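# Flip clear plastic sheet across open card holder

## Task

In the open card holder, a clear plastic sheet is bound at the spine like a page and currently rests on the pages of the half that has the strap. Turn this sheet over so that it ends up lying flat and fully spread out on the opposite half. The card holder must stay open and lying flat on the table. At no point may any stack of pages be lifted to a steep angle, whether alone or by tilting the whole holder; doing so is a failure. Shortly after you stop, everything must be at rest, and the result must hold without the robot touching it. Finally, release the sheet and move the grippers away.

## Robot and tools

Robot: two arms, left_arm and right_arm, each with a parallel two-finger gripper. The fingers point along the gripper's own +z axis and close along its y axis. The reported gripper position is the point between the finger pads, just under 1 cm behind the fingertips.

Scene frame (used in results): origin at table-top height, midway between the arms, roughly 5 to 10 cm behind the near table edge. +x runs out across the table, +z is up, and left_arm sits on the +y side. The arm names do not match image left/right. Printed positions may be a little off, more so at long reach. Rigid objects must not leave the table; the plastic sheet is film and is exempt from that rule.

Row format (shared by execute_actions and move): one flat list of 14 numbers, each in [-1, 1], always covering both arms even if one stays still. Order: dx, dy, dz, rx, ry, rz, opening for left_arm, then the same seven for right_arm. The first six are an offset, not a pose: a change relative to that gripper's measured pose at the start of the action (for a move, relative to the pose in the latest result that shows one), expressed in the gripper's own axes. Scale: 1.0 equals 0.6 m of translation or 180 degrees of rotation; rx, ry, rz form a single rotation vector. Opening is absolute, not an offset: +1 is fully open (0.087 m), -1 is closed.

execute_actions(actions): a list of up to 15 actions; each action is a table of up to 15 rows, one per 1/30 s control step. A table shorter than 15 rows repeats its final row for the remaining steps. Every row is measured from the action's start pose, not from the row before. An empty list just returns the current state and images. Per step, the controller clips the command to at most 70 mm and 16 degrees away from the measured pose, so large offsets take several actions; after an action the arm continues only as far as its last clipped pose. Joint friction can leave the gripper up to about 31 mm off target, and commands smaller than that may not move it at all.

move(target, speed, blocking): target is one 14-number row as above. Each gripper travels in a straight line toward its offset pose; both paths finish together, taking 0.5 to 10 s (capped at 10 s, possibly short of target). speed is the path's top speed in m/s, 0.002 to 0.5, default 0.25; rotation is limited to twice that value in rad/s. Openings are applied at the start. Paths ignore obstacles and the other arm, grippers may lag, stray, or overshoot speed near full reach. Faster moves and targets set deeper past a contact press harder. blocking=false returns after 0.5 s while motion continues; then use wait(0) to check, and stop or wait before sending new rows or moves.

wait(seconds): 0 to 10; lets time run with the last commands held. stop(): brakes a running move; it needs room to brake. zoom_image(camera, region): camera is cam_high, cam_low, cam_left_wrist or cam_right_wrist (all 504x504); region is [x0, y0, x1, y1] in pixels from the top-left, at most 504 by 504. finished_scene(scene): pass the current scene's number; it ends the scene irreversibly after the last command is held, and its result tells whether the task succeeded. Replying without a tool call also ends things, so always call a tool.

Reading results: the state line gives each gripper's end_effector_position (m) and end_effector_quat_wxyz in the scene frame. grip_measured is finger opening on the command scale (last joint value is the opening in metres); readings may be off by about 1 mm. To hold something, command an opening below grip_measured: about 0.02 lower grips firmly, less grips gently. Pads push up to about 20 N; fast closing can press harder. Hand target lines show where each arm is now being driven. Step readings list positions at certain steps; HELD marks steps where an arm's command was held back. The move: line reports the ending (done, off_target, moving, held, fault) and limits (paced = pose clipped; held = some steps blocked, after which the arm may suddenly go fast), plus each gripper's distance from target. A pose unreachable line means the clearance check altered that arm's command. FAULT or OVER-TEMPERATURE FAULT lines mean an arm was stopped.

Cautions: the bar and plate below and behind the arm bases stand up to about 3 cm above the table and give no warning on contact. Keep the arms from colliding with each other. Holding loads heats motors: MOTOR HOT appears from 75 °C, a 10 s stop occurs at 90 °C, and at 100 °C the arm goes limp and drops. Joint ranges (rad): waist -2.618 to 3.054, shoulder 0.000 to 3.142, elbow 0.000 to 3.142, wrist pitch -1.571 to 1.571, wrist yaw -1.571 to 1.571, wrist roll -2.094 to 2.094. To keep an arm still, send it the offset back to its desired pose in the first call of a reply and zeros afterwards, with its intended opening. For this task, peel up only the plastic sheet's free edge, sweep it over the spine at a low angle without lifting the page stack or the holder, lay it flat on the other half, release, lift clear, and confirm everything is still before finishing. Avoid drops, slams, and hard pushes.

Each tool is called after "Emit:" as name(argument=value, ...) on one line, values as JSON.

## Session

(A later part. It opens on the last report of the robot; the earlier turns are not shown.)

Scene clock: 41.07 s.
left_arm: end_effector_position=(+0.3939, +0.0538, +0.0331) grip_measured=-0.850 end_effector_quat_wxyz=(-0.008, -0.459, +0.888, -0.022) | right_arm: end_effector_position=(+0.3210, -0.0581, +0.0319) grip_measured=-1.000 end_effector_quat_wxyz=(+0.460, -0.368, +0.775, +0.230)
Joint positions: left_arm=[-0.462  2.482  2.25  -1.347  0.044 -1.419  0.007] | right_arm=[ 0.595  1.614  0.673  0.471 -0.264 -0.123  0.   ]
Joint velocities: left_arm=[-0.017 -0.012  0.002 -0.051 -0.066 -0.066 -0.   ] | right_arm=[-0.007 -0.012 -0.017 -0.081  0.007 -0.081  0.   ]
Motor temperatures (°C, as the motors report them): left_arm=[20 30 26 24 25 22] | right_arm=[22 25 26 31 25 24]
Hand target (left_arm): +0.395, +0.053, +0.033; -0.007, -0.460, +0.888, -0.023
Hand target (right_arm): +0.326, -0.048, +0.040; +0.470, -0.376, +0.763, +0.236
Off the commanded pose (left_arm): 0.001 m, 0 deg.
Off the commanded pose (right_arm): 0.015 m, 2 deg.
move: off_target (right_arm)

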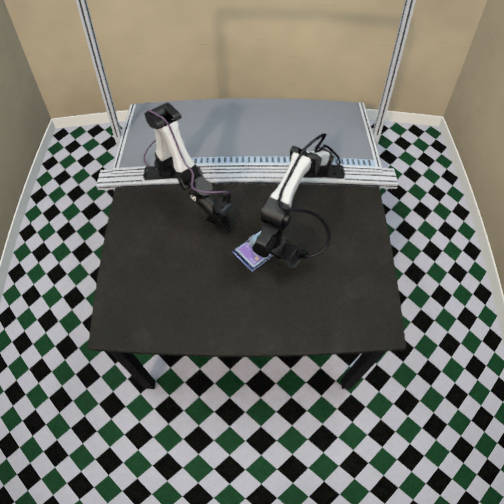

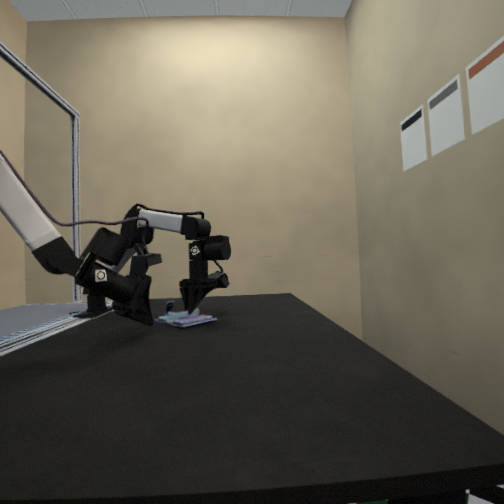

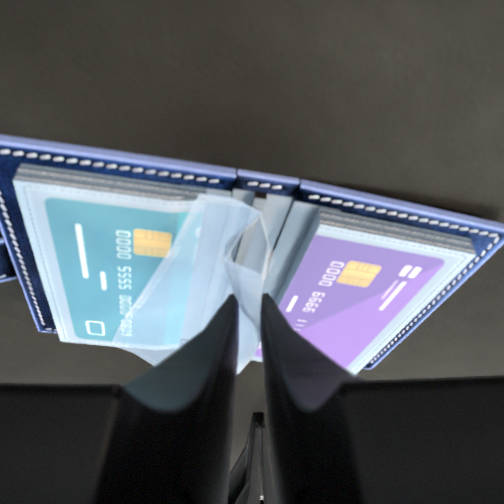

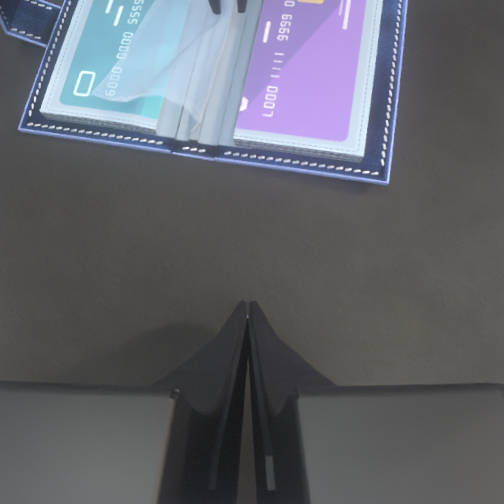

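Emit:
move(target=[0,0,0,0,0,0,-0.85,-0.055,0.06,0.075,0,0,0,-1], speed=0.08)

Emit:
zoom_image(camera="cam_low", region=[120,240,240,335])

Scene clock: 44.77 s.
left_arm: end_effector_position=(+0.3939, +0.0538, +0.0331) grip_measured=-0.850 end_effector_quat_wxyz=(-0.008, -0.459, +0.888, -0.022) | right_arm: end_effector_position=(+0.3266, +0.0024, +0.0447) grip_measured=-1.000 end_effector_quat_wxyz=(+0.469, -0.368, +0.769, +0.231)
Joint positions: left_arm=[-0.462  2.482  2.25  -1.347  0.044 -1.419  0.007] | right_arm=[ 0.736  1.723  0.844  0.444 -0.138 -0.063  0.   ]
Joint velocities: left_arm=[-0.017 -0.012 -0.012 -0.022 -0.007  0.022 -0.   ] | right_arm=[ 0.017  0.002  0.012 -0.022  0.066  0.066  0.   ]
Motor temperatures (°C, as the motors report them): left_arm=[20 31 26 24 25 22] | right_arm=[22 25 26 31 25 24]
Hand target (left_arm): +0.394, +0.054, +0.033; -0.008, -0.459, +0.888, -0.022
Hand target (right_arm): +0.326, +0.008, +0.041; +0.460, -0.367, +0.775, +0.230
Off the commanded pose (left_arm): 0.000 m, 0 deg.
Off the commanded pose (right_arm): 0.007 m, 1 deg.
move: done

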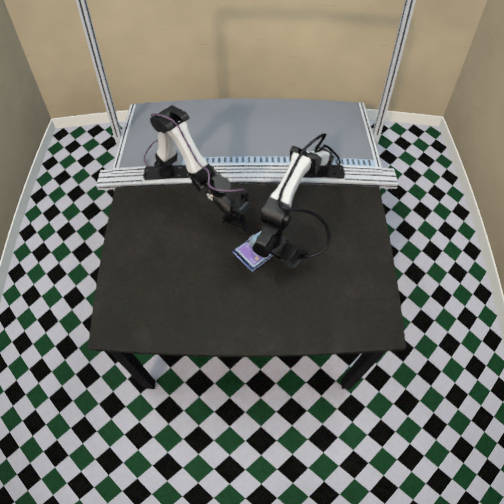

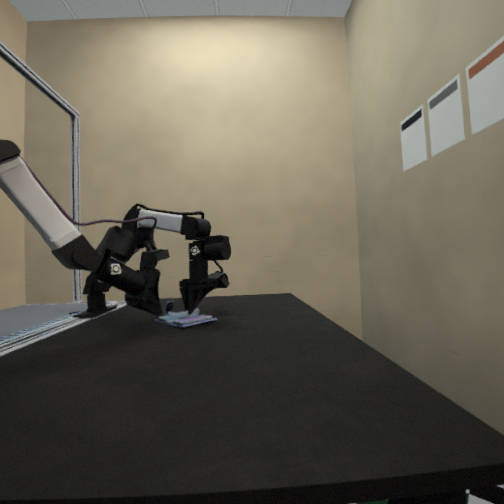

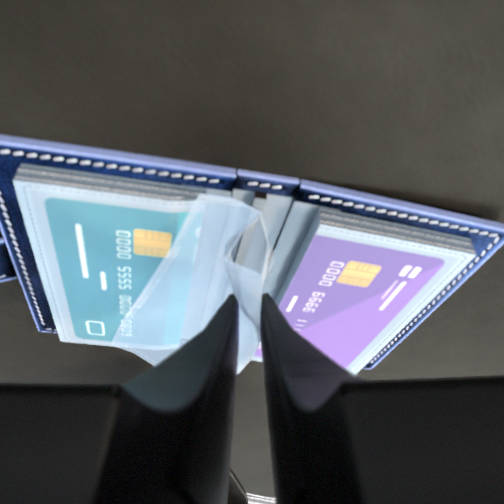

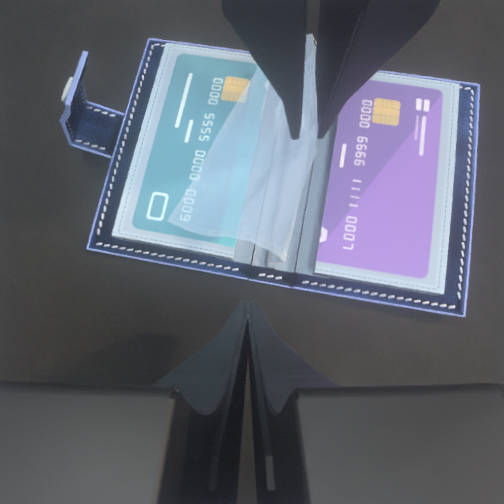

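Region (120, 240, 240, 335) of cam_low's 504x504 image, scaled by 4.200, with more detail than that image has; it fills the top 399 rows of this view, and the rest is white.

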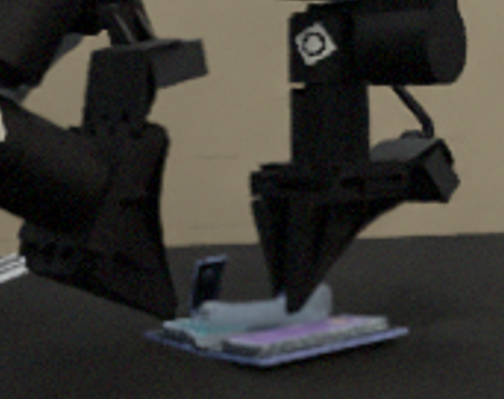

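Emit:
move(target=[0,0,0,0,0,0,-0.85,-0.005,0,0.045,0,0,0,-1], speed=0.04)

Emit:
zoom_image(camera="cam_low", region=[140,280,230,335])

Scene clock: 47.40 s.
left_arm: end_effector_position=(+0.3939, +0.0538, +0.0331) grip_measured=-0.850 end_effector_quat_wxyz=(-0.008, -0.459, +0.888, -0.022) | right_arm: end_effector_position=(+0.3387, +0.0132, +0.0321) grip_measured=-1.000 end_effector_quat_wxyz=(+0.463, -0.368, +0.773, +0.229)
Joint positions: left_arm=[-0.462  2.482  2.25  -1.347  0.044 -1.419  0.007] | right_arm=[ 0.736  1.809  0.909  0.449 -0.136 -0.062  0.   ]
Joint velocities: left_arm=[-0.022 -0.017 -0.007  0.037  0.022 -0.081  0.   ] | right_arm=[-0.017 -0.007 -0.002 -0.125 -0.037 -0.037  0.   ]
Motor temperatures (°C, as the motors report them): left_arm=[20 32 26 24 25 22] | right_arm=[22 25 27 31 25 24]
Hand target (left_arm): +0.394, +0.054, +0.033; -0.008, -0.459, +0.888, -0.022
Hand target (right_arm): +0.342, +0.022, +0.035; +0.469, -0.368, +0.769, +0.232
Off the commanded pose (left_arm): 0.000 m, 0 deg.
Off the commanded pose (right_arm): 0.010 m, 1 deg.
move: done

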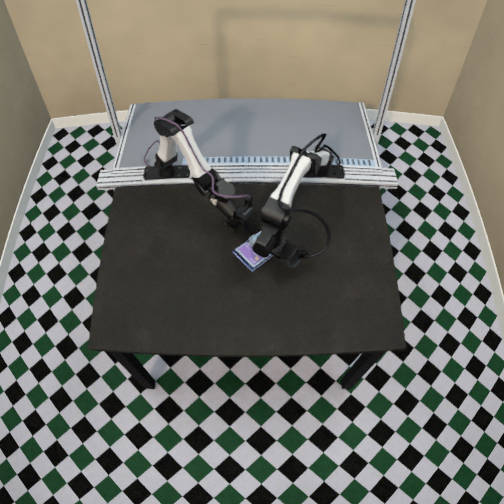

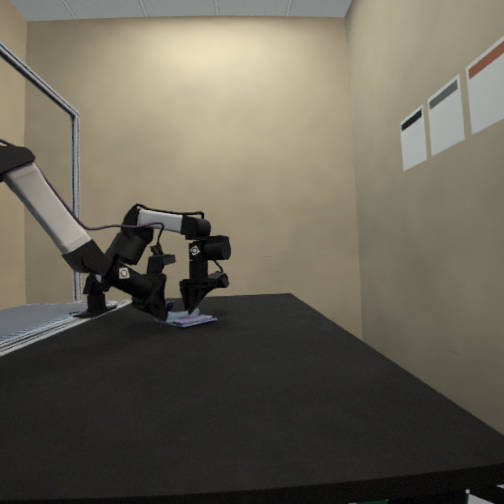

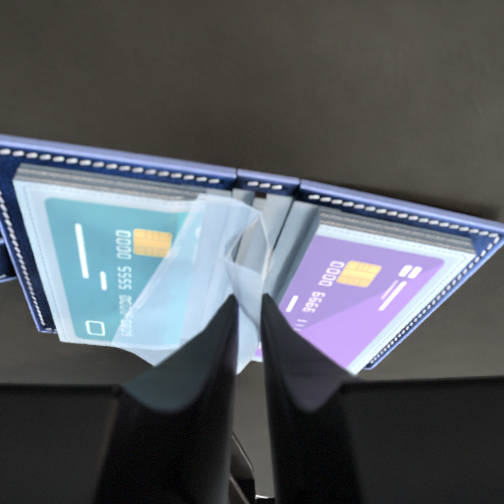

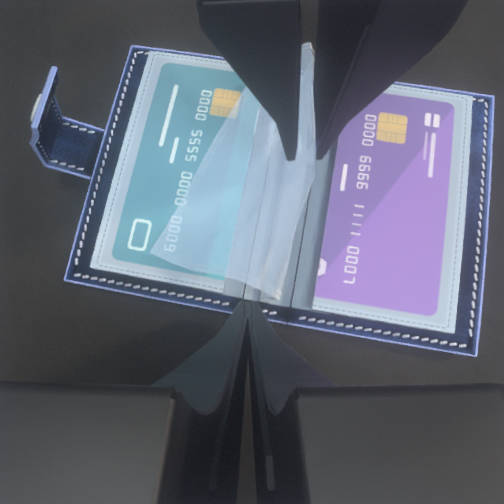

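Region (140, 280, 230, 335) of cam_low's 504x504 image, scaled by 5.600, with more detail than that image has.

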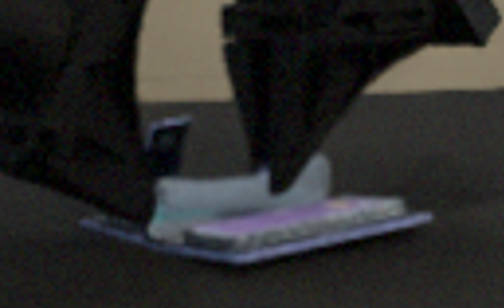

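Emit:
move(target=[0,0,0,0,0,0,-0.85,-0.024,0,0.05,0,0,0,-1], speed=0.03)

Emit:
zoom_image(camera="cam_right_wrist", region=[100,180,400,400])

Scene clock: 51.07 s.
left_arm: end_effector_position=(+0.3945, +0.0549, +0.0327) grip_measured=-0.850 end_effector_quat_wxyz=(-0.005, -0.459, +0.888, -0.020) | right_arm: end_effector_position=(+0.3582, +0.0309, +0.0323) grip_measured=-1.000 end_effector_quat_wxyz=(+0.465, -0.367, +0.773, +0.229)
Joint positions: left_arm=[-0.462  2.482  2.25  -1.347  0.037 -1.419  0.007] | right_arm=[ 0.736  1.891  1.023  0.421 -0.135 -0.062  0.   ]
Joint velocities: left_arm=[-0.007  0.012  0.002  0.022 -0.066  0.037 -0.   ] | right_arm=[ 0.007 -0.022  0.007 -0.022 -0.007 -0.022  0.   ]
Motor temperatures (°C, as the motors report them): left_arm=[20 33 26 24 25 22] | right_arm=[22 26 27 31 25 24]
Hand target (left_arm): +0.394, +0.054, +0.033; -0.008, -0.459, +0.888, -0.022
Hand target (right_arm): +0.359, +0.039, +0.031; +0.463, -0.368, +0.773, +0.229
Off the commanded pose (left_arm): 0.001 m, 0 deg.
Off the commanded pose (right_arm): 0.008 m, 0 deg.
move: done

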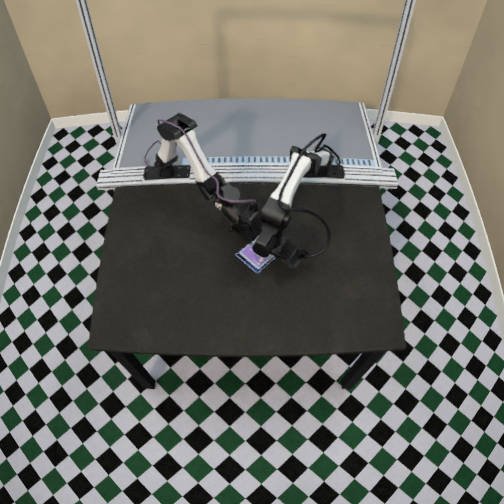

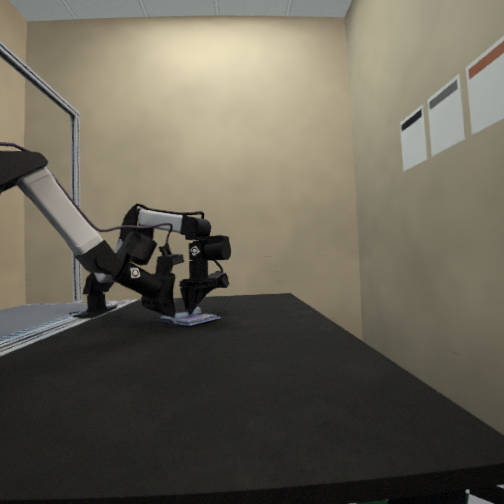

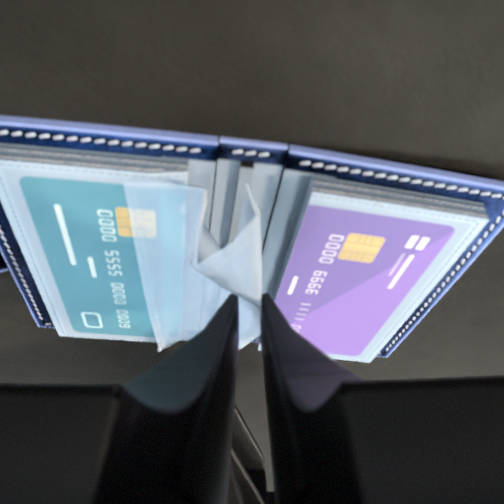

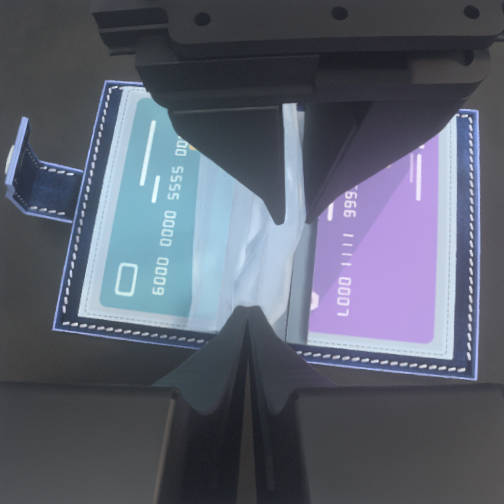

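Region (100, 180, 400, 400) of cam_right_wrist's 504x504 image, scaled by 1.680, with more detail than that image has; it fills the top 370 rows of this view, and the rest is white.

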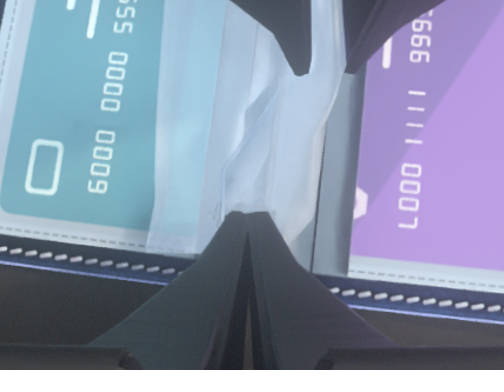

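Emit:
move(target=[-0.02,0,0,0,0.08,0,-0.85,-0.026,0,0.022,0,-0.03,0,-1], speed=0.05)

Emit:
zoom_image(camera="cam_right_wrist", region=[100,180,400,400])

Scene clock: 56.57 s.
left_arm: end_effector_position=(+0.4039, +0.0653, +0.0358) grip_measured=-0.850 end_effector_quat_wxyz=(-0.099, -0.456, +0.881, -0.080) | right_arm: end_effector_position=(+0.3677, +0.0400, +0.0398) grip_measured=-1.000 end_effector_quat_wxyz=(+0.494, -0.359, +0.755, +0.240)
Joint positions: left_arm=[-0.358  2.557  2.341 -1.404  0.256 -1.313  0.007] | right_arm=[ 0.736  1.918  1.023  0.522 -0.135 -0.055  0.   ]
Joint velocities: left_arm=[ 0.012 -0.017  0.012 -0.022  0.037  0.022 -0.   ] | right_arm=[-0.017 -0.017 -0.007 -0.007 -0.007 -0.007  0.   ]
Motor temperatures (°C, as the motors report them): left_arm=[20 34 26 24 25 22] | right_arm=[22 27 27 32 25 24]
Hand target (left_arm): +0.402, +0.065, +0.033; -0.114, -0.454, +0.880, -0.079
Hand target (right_arm): +0.370, +0.046, +0.040; +0.500, -0.356, +0.750, +0.246
Off the commanded pose (left_arm): 0.004 m, 2 deg.
Off the commanded pose (right_arm): 0.006 m, 1 deg.
move: done

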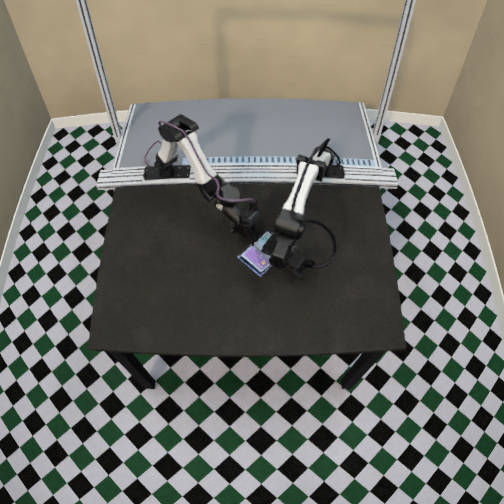

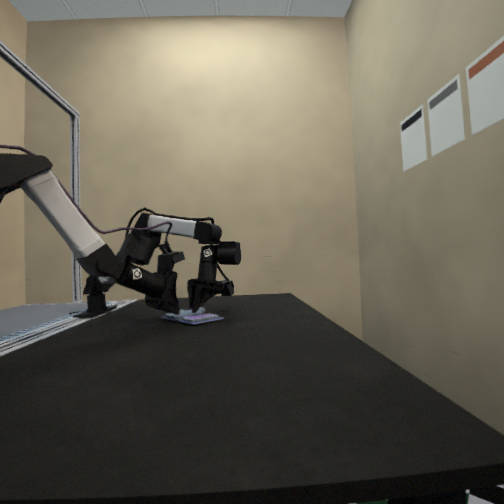

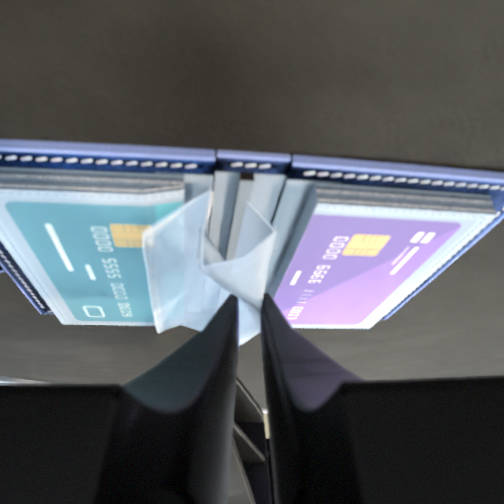

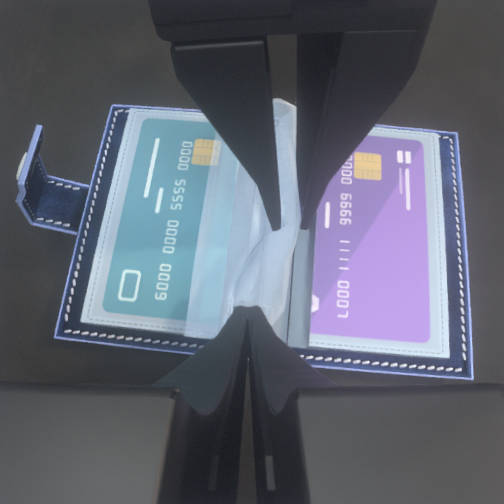

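Region (100, 180, 400, 400) of cam_right_wrist's 504x504 image, scaled by 1.680, with more detail than that image has; it fills the top 370 rows of this view, and the rest is white.

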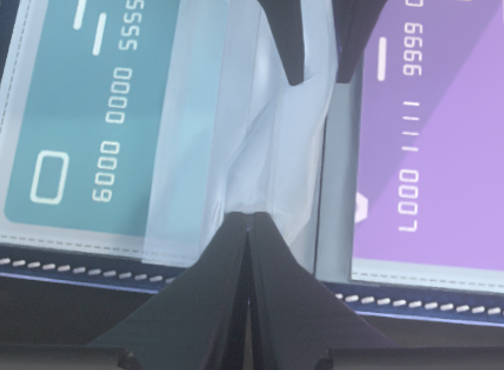

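Emit:
move(target=[0,0,0,0,0,0,-0.85,0.012,0.02,-0.025,0,0,0,-1], speed=0.04)

Emit:
move(target=[0,0,0,0,0,0,-0.85,0,0,0,0,0,0,-0.5])

Emit:
zoom_image(camera="cam_low", region=[150,290,230,335])

Scene clock: 61.03 s.
left_arm: end_effector_position=(+0.4038, +0.0655, +0.0359) grip_measured=-0.850 end_effector_quat_wxyz=(-0.099, -0.455, +0.881, -0.079) | right_arm: end_effector_position=(+0.3566, +0.0356, +0.0378) grip_measured=-1.000 end_effector_quat_wxyz=(+0.493, -0.361, +0.755, +0.237)
Joint positions: left_arm=[-0.358  2.557  2.342 -1.405  0.255 -1.311  0.007] | right_arm=[ 0.749  1.889  0.972  0.541 -0.121 -0.055  0.   ]
Joint velocities: left_arm=[-0.002 -0.007 -0.022 -0.051  0.007 -0.051  0.001] | right_arm=[-0.007 -0.012 -0.017 -0.037 -0.022  0.037  0.   ]
Motor temperatures (°C, as the motors report them): left_arm=[20 35 27 24 25 22] | right_arm=[22 28 27 33 25 24]
Hand target (left_arm): +0.404, +0.065, +0.036; -0.099, -0.456, +0.881, -0.080
Hand target (right_arm): +0.348, +0.035, +0.039; +0.494, -0.359, +0.755, +0.240
Off the commanded pose (left_arm): 0.000 m, 0 deg.
Off the commanded pose (right_arm): 0.009 m, 0 deg.
move: done

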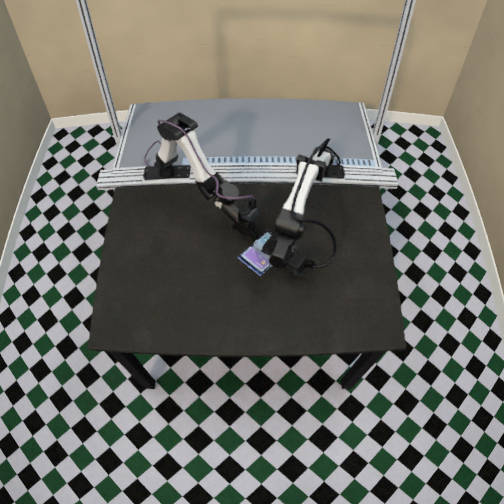

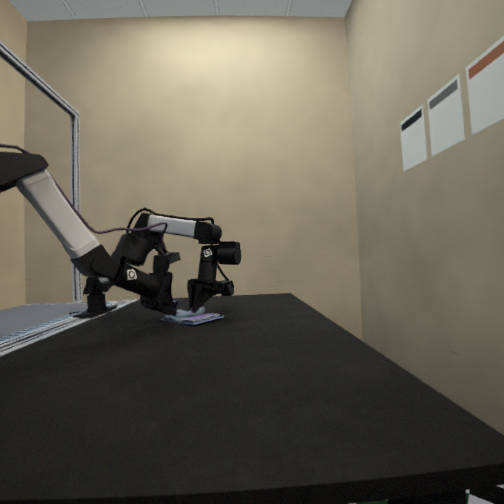

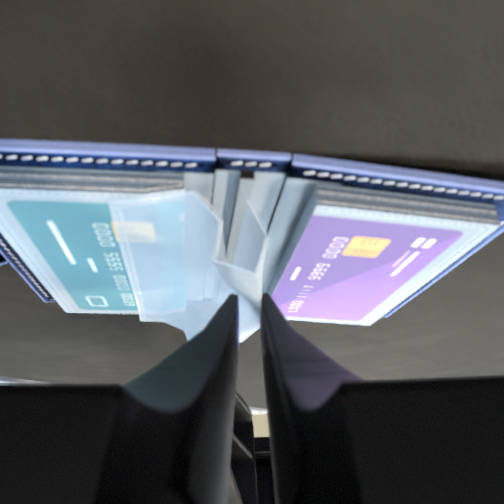

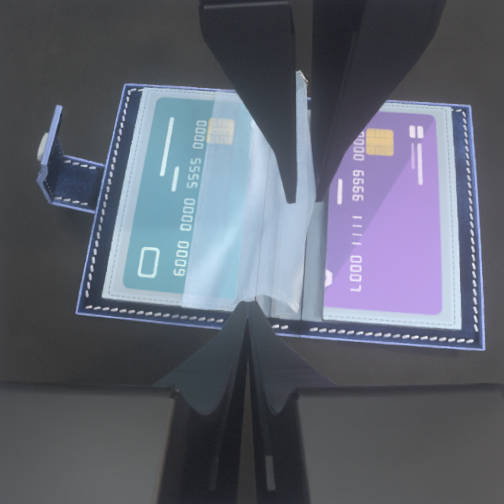

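Scene clock: 61.53 s.
left_arm: end_effector_position=(+0.4038, +0.0655, +0.0359) grip_measured=-0.850 end_effector_quat_wxyz=(-0.099, -0.455, +0.881, -0.079) | right_arm: end_effector_position=(+0.3566, +0.0356, +0.0378) grip_measured=-0.500 end_effector_quat_wxyz=(+0.493, -0.361, +0.755, +0.237)
Joint positions: left_arm=[-0.358  2.557  2.342 -1.405  0.255 -1.311  0.007] | right_arm=[ 0.749  1.889  0.972  0.541 -0.121 -0.055  0.022]
Joint velocities: left_arm=[-0.007 -0.007  0.012 -0.095 -0.007 -0.007 -0.002] | right_arm=[ 0.002 -0.012 -0.002  0.066  0.007 -0.037 -0.   ]
Motor temperatures (°C, as the motors report them): left_arm=[20 35 27 24 25 22] | right_arm=[22 28 27 33 25 24]
Hand target (left_arm): +0.404, +0.065, +0.036; -0.099, -0.455, +0.881, -0.079
Hand target (right_arm): +0.357, +0.036, +0.038; +0.493, -0.361, +0.755, +0.237
Off the commanded pose (left_arm): 0.000 m, 0 deg.
Off the commanded pose (right_arm): 0.000 m, 0 deg.
move: done

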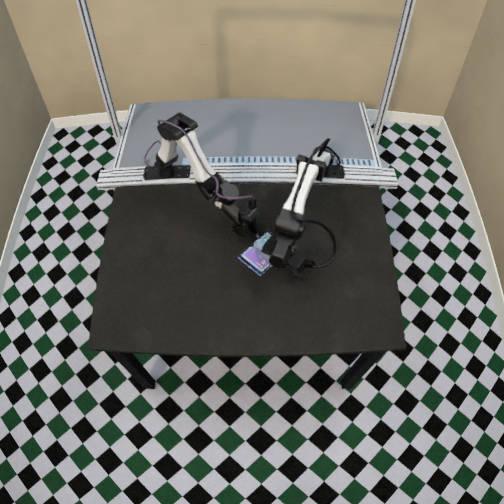

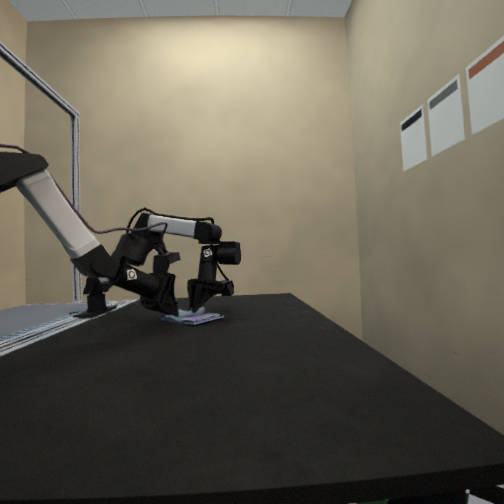

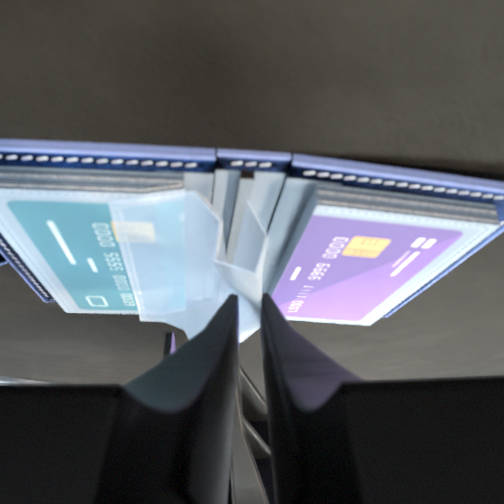

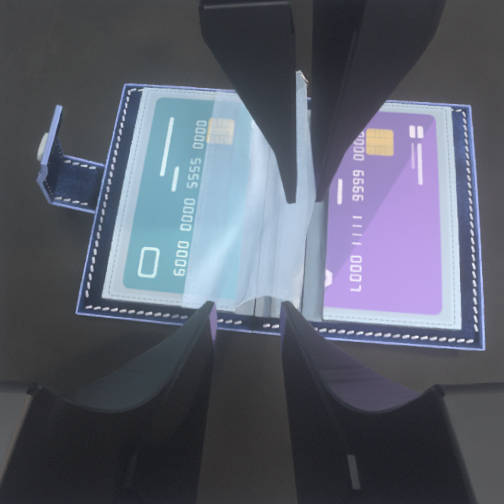

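Region (150, 290, 230, 335) of cam_low's 504x504 image, scaled by 6.300, with more detail than that image has; it fills the top 284 rows of this view, and the rest is white.

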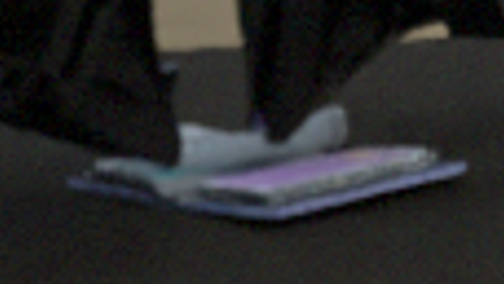

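Emit:
move(target=[0,0,0,0,0,0,-0.85,-0.005,0.012,0,0,0,0.22,-0.6])

Emit:
move(target=[0,0,0,0,0,0,-0.85,-0.012,0.018,0.04,0,0,0,-0.6], speed=0.03)

Emit:
zoom_image(camera="cam_right_wrist", region=[100,180,400,400])

Scene clock: 67.90 s.
left_arm: end_effector_position=(+0.4038, +0.0655, +0.0359) grip_measured=-0.850 end_effector_quat_wxyz=(-0.099, -0.455, +0.881, -0.079) | right_arm: end_effector_position=(+0.3493, +0.0445, +0.0478) grip_measured=-0.600 end_effector_quat_wxyz=(+0.390, -0.092, +0.830, +0.389)
Joint positions: left_arm=[-0.358  2.557  2.342 -1.405  0.255 -1.311  0.007] | right_arm=[ 0.709  1.889  0.972  0.547 -0.16   0.603  0.018]
Joint velocities: left_arm=[ 0.002 -0.007  0.012  0.007 -0.007  0.007 -0.001] | right_arm=[ 0.002 -0.002 -0.007  0.037 -0.007 -0.022 -0.   ]
Motor temperatures (°C, as the motors report them): left_arm=[20 37 27 24 25 22] | right_arm=[22 29 27 33 25 24]
Hand target (left_arm): +0.404, +0.065, +0.036; -0.099, -0.455, +0.881, -0.079
Hand target (right_arm): +0.352, +0.041, +0.041; +0.384, -0.084, +0.833, +0.390
Off the commanded pose (left_arm): 0.000 m, 0 deg.
Off the commanded pose (right_arm): 0.008 m, 1 deg.
move: done

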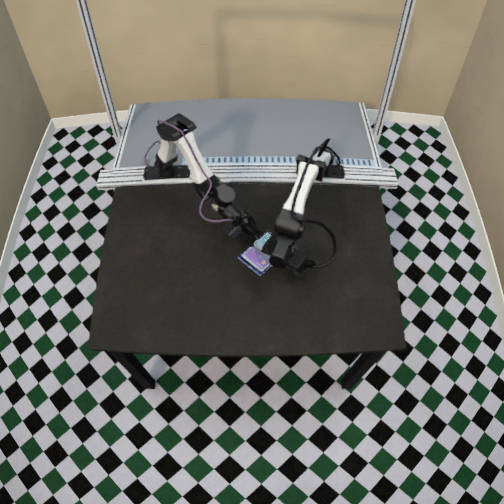

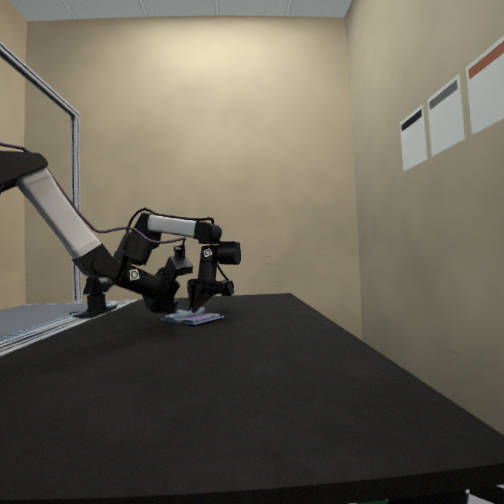

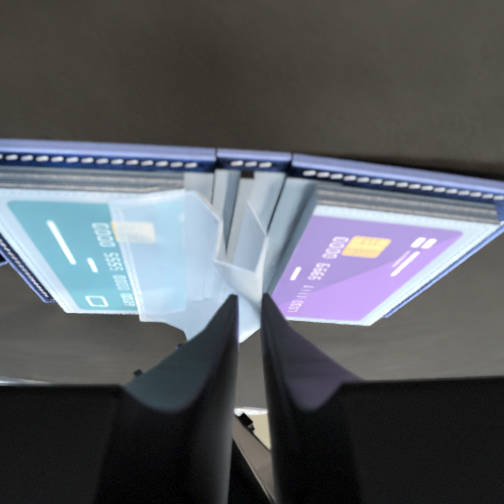

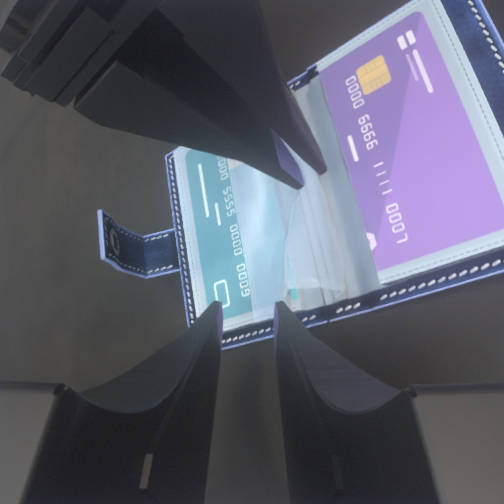

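Scene clock: 69.07 s.
left_arm: end_effector_position=(+0.4038, +0.0655, +0.0359) grip_measured=-0.850 end_effector_quat_wxyz=(-0.099, -0.455, +0.881, -0.079) | right_arm: end_effector_position=(+0.3637, +0.0615, +0.0550) grip_measured=-0.600 end_effector_quat_wxyz=(+0.398, -0.093, +0.824, +0.393)
Joint positions: left_arm=[-0.358  2.557  2.342 -1.405  0.255 -1.311  0.007] | right_arm=[ 0.718  1.94   1.066  0.525 -0.148  0.603  0.018]
Joint velocities: left_arm=[ 0.007 -0.007  0.007  0.037 -0.022  0.037 -0.   ] | right_arm=[-0.007  0.017 -0.012 -0.037  0.037  0.051 -0.001]
Motor temperatures (°C, as the motors report them): left_arm=[20 37 27 24 25 22] | right_arm=[22 30 28 33 25 24]
Hand target (left_arm): +0.404, +0.065, +0.036; -0.099, -0.455, +0.881, -0.079
Hand target (right_arm): +0.362, +0.068, +0.050; +0.390, -0.092, +0.829, +0.390
Off the commanded pose (left_arm): 0.000 m, 0 deg.
Off the commanded pose (right_arm): 0.008 m, 1 deg.
move: done

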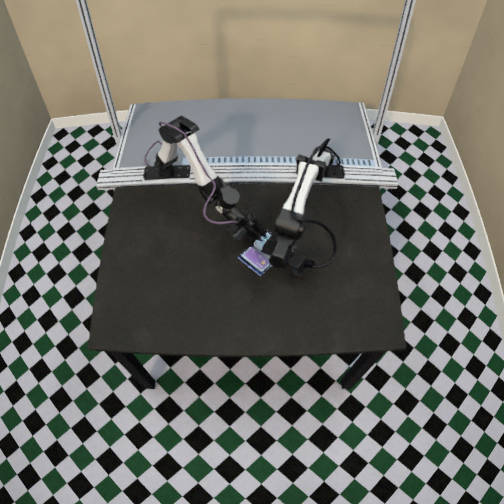

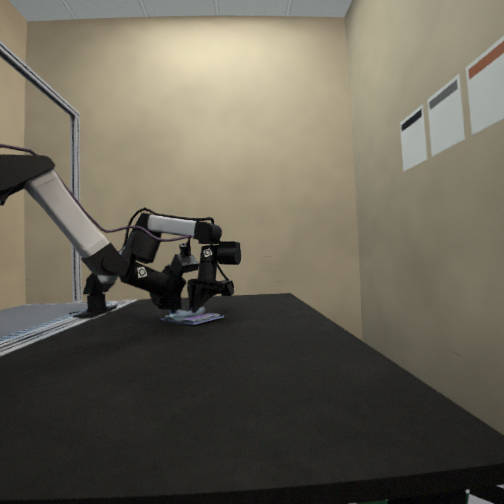

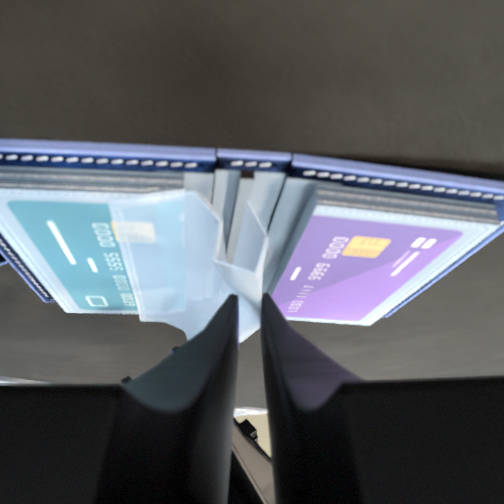

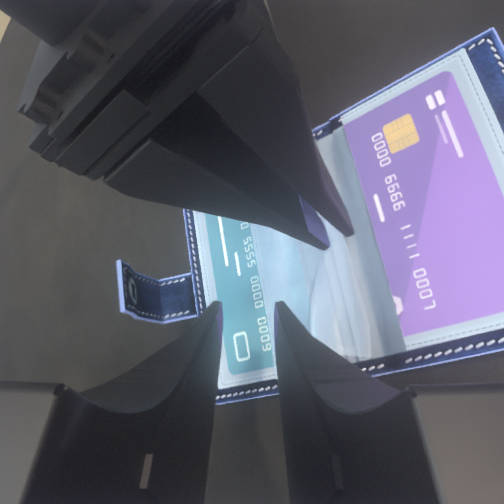

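Region (100, 180, 400, 400) of cam_right_wrist's 504x504 image, scaled by 1.680, with more detail than that image has; it fills the top 370 rows of this view, and the rest is white.

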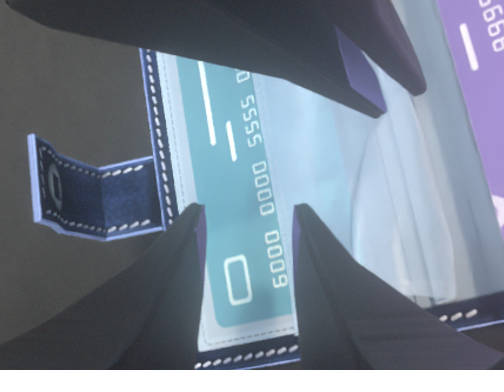

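Emit:
execute_actions(actions=[[[0,0,0,0,0,0,-0.85,0,0,-0.045,0,0,0,-0.6]],[[0,0,0,0,0,0,-0.85,0.022,-0.045,0,0,0,0,-0.6]],[[0,0,0,0,0,0,-0.85,0,0,0,0,0,0,-0.6]]])

Emit:
zoom_image(camera="cam_low", region=[150,290,230,335])

Scene clock: 73.53 s.
left_arm: end_effector_position=(+0.4038, +0.0655, +0.0359) grip_measured=-0.850 end_effector_quat_wxyz=(-0.099, -0.455, +0.881, -0.079) | right_arm: end_effector_position=(+0.3596, +0.0418, +0.0602) grip_measured=-0.600 end_effector_quat_wxyz=(+0.412, -0.091, +0.812, +0.403)
Joint positions: left_arm=[-0.358  2.557  2.342 -1.405  0.255 -1.311  0.007] | right_arm=[ 0.687  1.885  0.964  0.613 -0.176  0.597  0.018]
Joint velocities: left_arm=[-0.002 -0.007  0.007 -0.037 -0.037 -0.007 -0.   ] | right_arm=[ 0.007 -0.007 -0.002 -0.022 -0.022 -0.007 -0.   ]
Motor temperatures (°C, as the motors report them): left_arm=[20 38 27 24 25 22] | right_arm=[22 30 28 33 25 24]
Hand target (left_arm): +0.404, +0.065, +0.036; -0.099, -0.455, +0.881, -0.079
Hand target (right_arm): +0.360, +0.042, +0.060; +0.412, -0.091, +0.812, +0.403
Off the commanded pose (left_arm): 0.000 m, 0 deg.
Off the commanded pose (right_arm): 0.000 m, 0 deg.
Step readings (end_effector_position; steps 1 to 15: 1st action; 16 to 30: 2nd action; 31 to 45: 3rd action):
0: left_arm (+0.4038, +0.0655, +0.0359) | right_arm (+0.3637, +0.0612, +0.0545)
1: left_arm (+0.4038, +0.0655, +0.0359) | right_arm (+0.3621, +0.0598, +0.0552)
2: left_arm (+0.4038, +0.0655, +0.0359) | right_arm (+0.3582, +0.0564, +0.0558)
4: left_arm (+0.4038, +0.0655, +0.0359) | right_arm (+0.3527, +0.0516, +0.0602)
8: left_arm (+0.4038, +0.0655, +0.0359) | right_arm (+0.3519, +0.0510, +0.0692)
15: left_arm (+0.4038, +0.0655, +0.0359) | right_arm (+0.3519, +0.0510, +0.0696)
16: left_arm (+0.4038, +0.0655, +0.0359) | right_arm (+0.3523, +0.0507, +0.0698)
17: left_arm (+0.4038, +0.0655, +0.0359) | right_arm (+0.3534, +0.0494, +0.0698)
19: left_arm (+0.4038, +0.0655, +0.0359) | right_arm (+0.3563, +0.0446, +0.0651)
23: left_arm (+0.4038, +0.0655, +0.0359) | right_arm (+0.3589, +0.0400, +0.0572)
30: left_arm (+0.4038, +0.0655, +0.0359) | right_arm (+0.3596, +0.0418, +0.0602)
31: left_arm (+0.4038, +0.0655, +0.0359) | right_arm (+0.3596, +0.0418, +0.0602)
32: left_arm (+0.4038, +0.0655, +0.0359) | right_arm (+0.3596, +0.0418, +0.0602)
34: left_arm (+0.4038, +0.0655, +0.0359) | right_arm (+0.3596, +0.0418, +0.0602)
38: left_arm (+0.4038, +0.0655, +0.0359) | right_arm (+0.3596, +0.0418, +0.0602)
45: end_effector_position above

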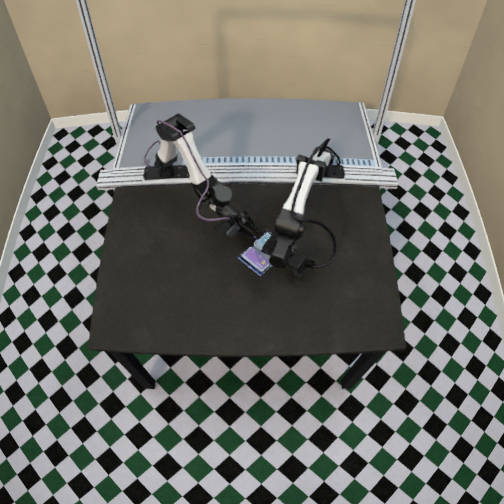

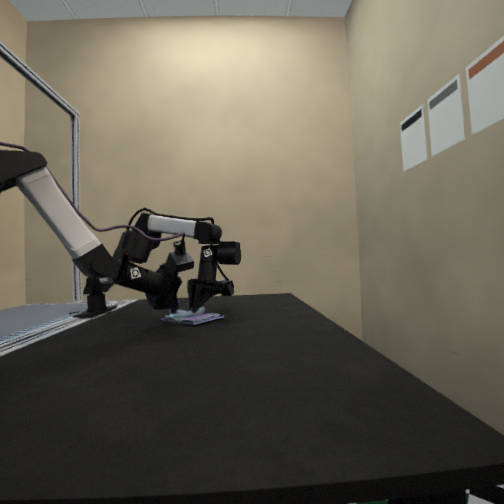

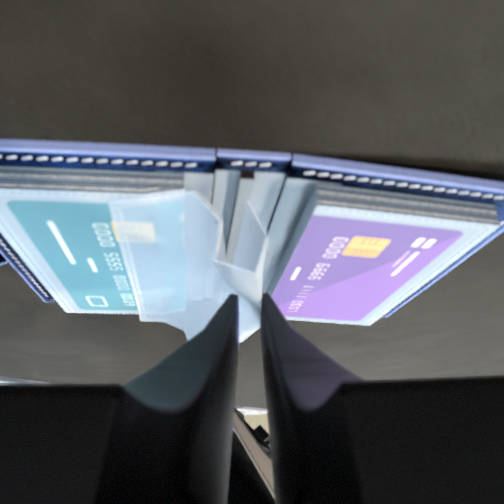

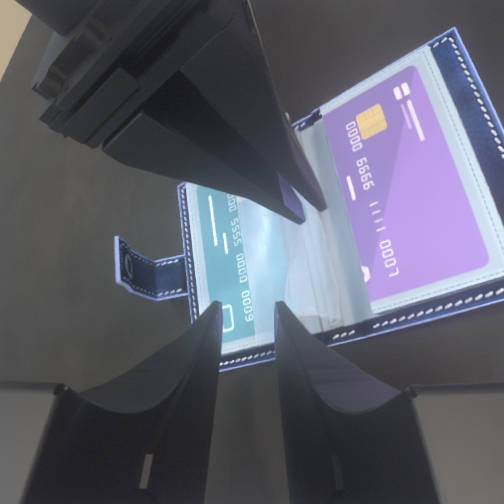

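Region (150, 290, 230, 335) of cam_low's 504x504 image, scaled by 6.300, with more detail than that image has; it fills the top 284 rows of this view, and the rest is white.

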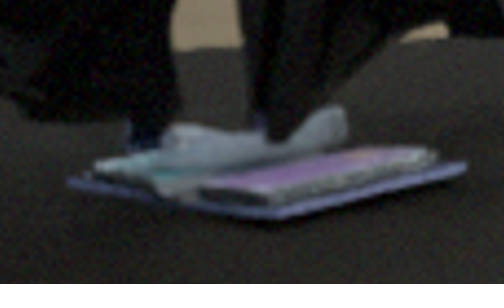

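Emit:
move(target=[0,0,0,0,0,0,-0.85,0.035,-0.032,-0.01,0.035,0.045,0,-0.6], speed=0.06)

Emit:
zoom_image(camera="cam_low", region=[150,290,230,335])

Scene clock: 78.13 s.
left_arm: end_effector_position=(+0.4038, +0.0655, +0.0359) grip_measured=-0.850 end_effector_quat_wxyz=(-0.099, -0.455, +0.881, -0.079) | right_arm: end_effector_position=(+0.3449, +0.0278, +0.0272) grip_measured=-0.600 end_effector_quat_wxyz=(+0.351, -0.097, +0.862, +0.352)
Joint positions: left_arm=[-0.358  2.557  2.342 -1.405  0.255 -1.311  0.007] | right_arm=[ 0.687  1.885  0.998  0.389 -0.173  0.572  0.018]
Joint velocities: left_arm=[-0.002 -0.012  0.007 -0.051 -0.081  0.022  0.001] | right_arm=[-0.012 -0.007 -0.002  0.037  0.037  0.007  0.001]
Motor temperatures (°C, as the motors report them): left_arm=[20 39 27 24 25 22] | right_arm=[22 31 28 33 25 24]
Hand target (left_arm): +0.404, +0.065, +0.036; -0.099, -0.455, +0.881, -0.079
Hand target (right_arm): +0.352, +0.028, +0.036; +0.358, -0.097, +0.860, +0.350
Off the commanded pose (left_arm): 0.000 m, 0 deg.
Off the commanded pose (right_arm): 0.011 m, 1 deg.
move: off_target (right_arm)

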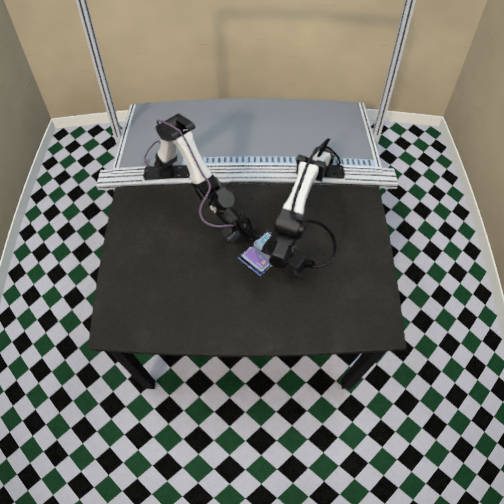

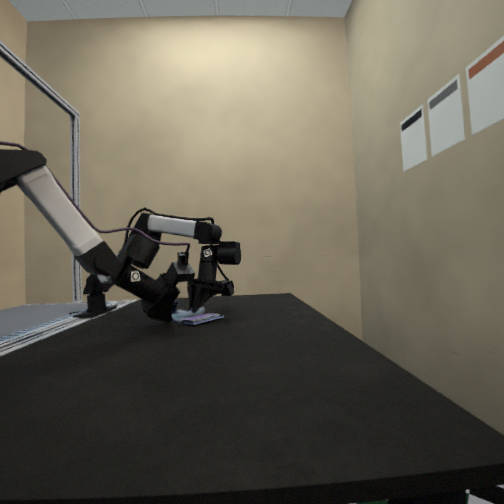

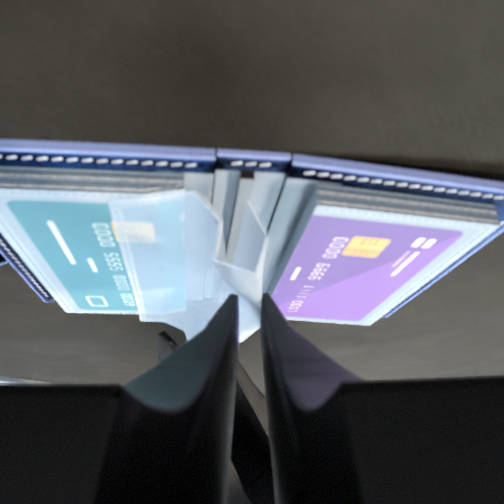

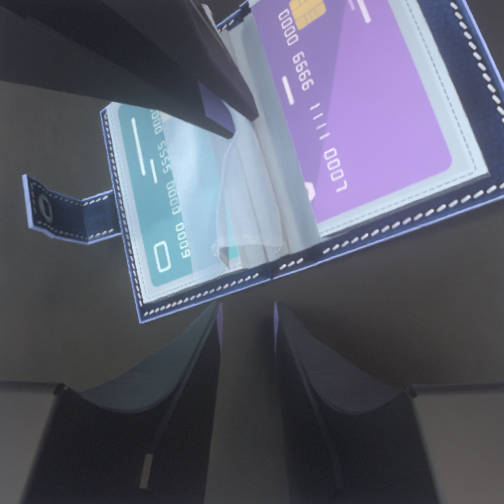

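Region (150, 290, 230, 335) of cam_low's 504x504 image, scaled by 6.300, with more detail than that image has; it fills the top 284 rows of this view, and the rest is white.

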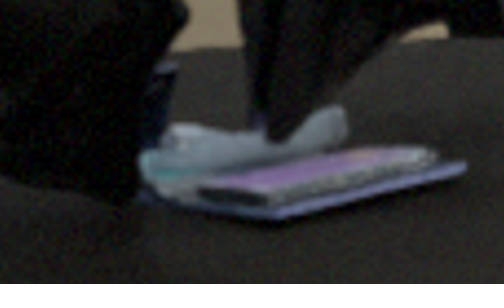

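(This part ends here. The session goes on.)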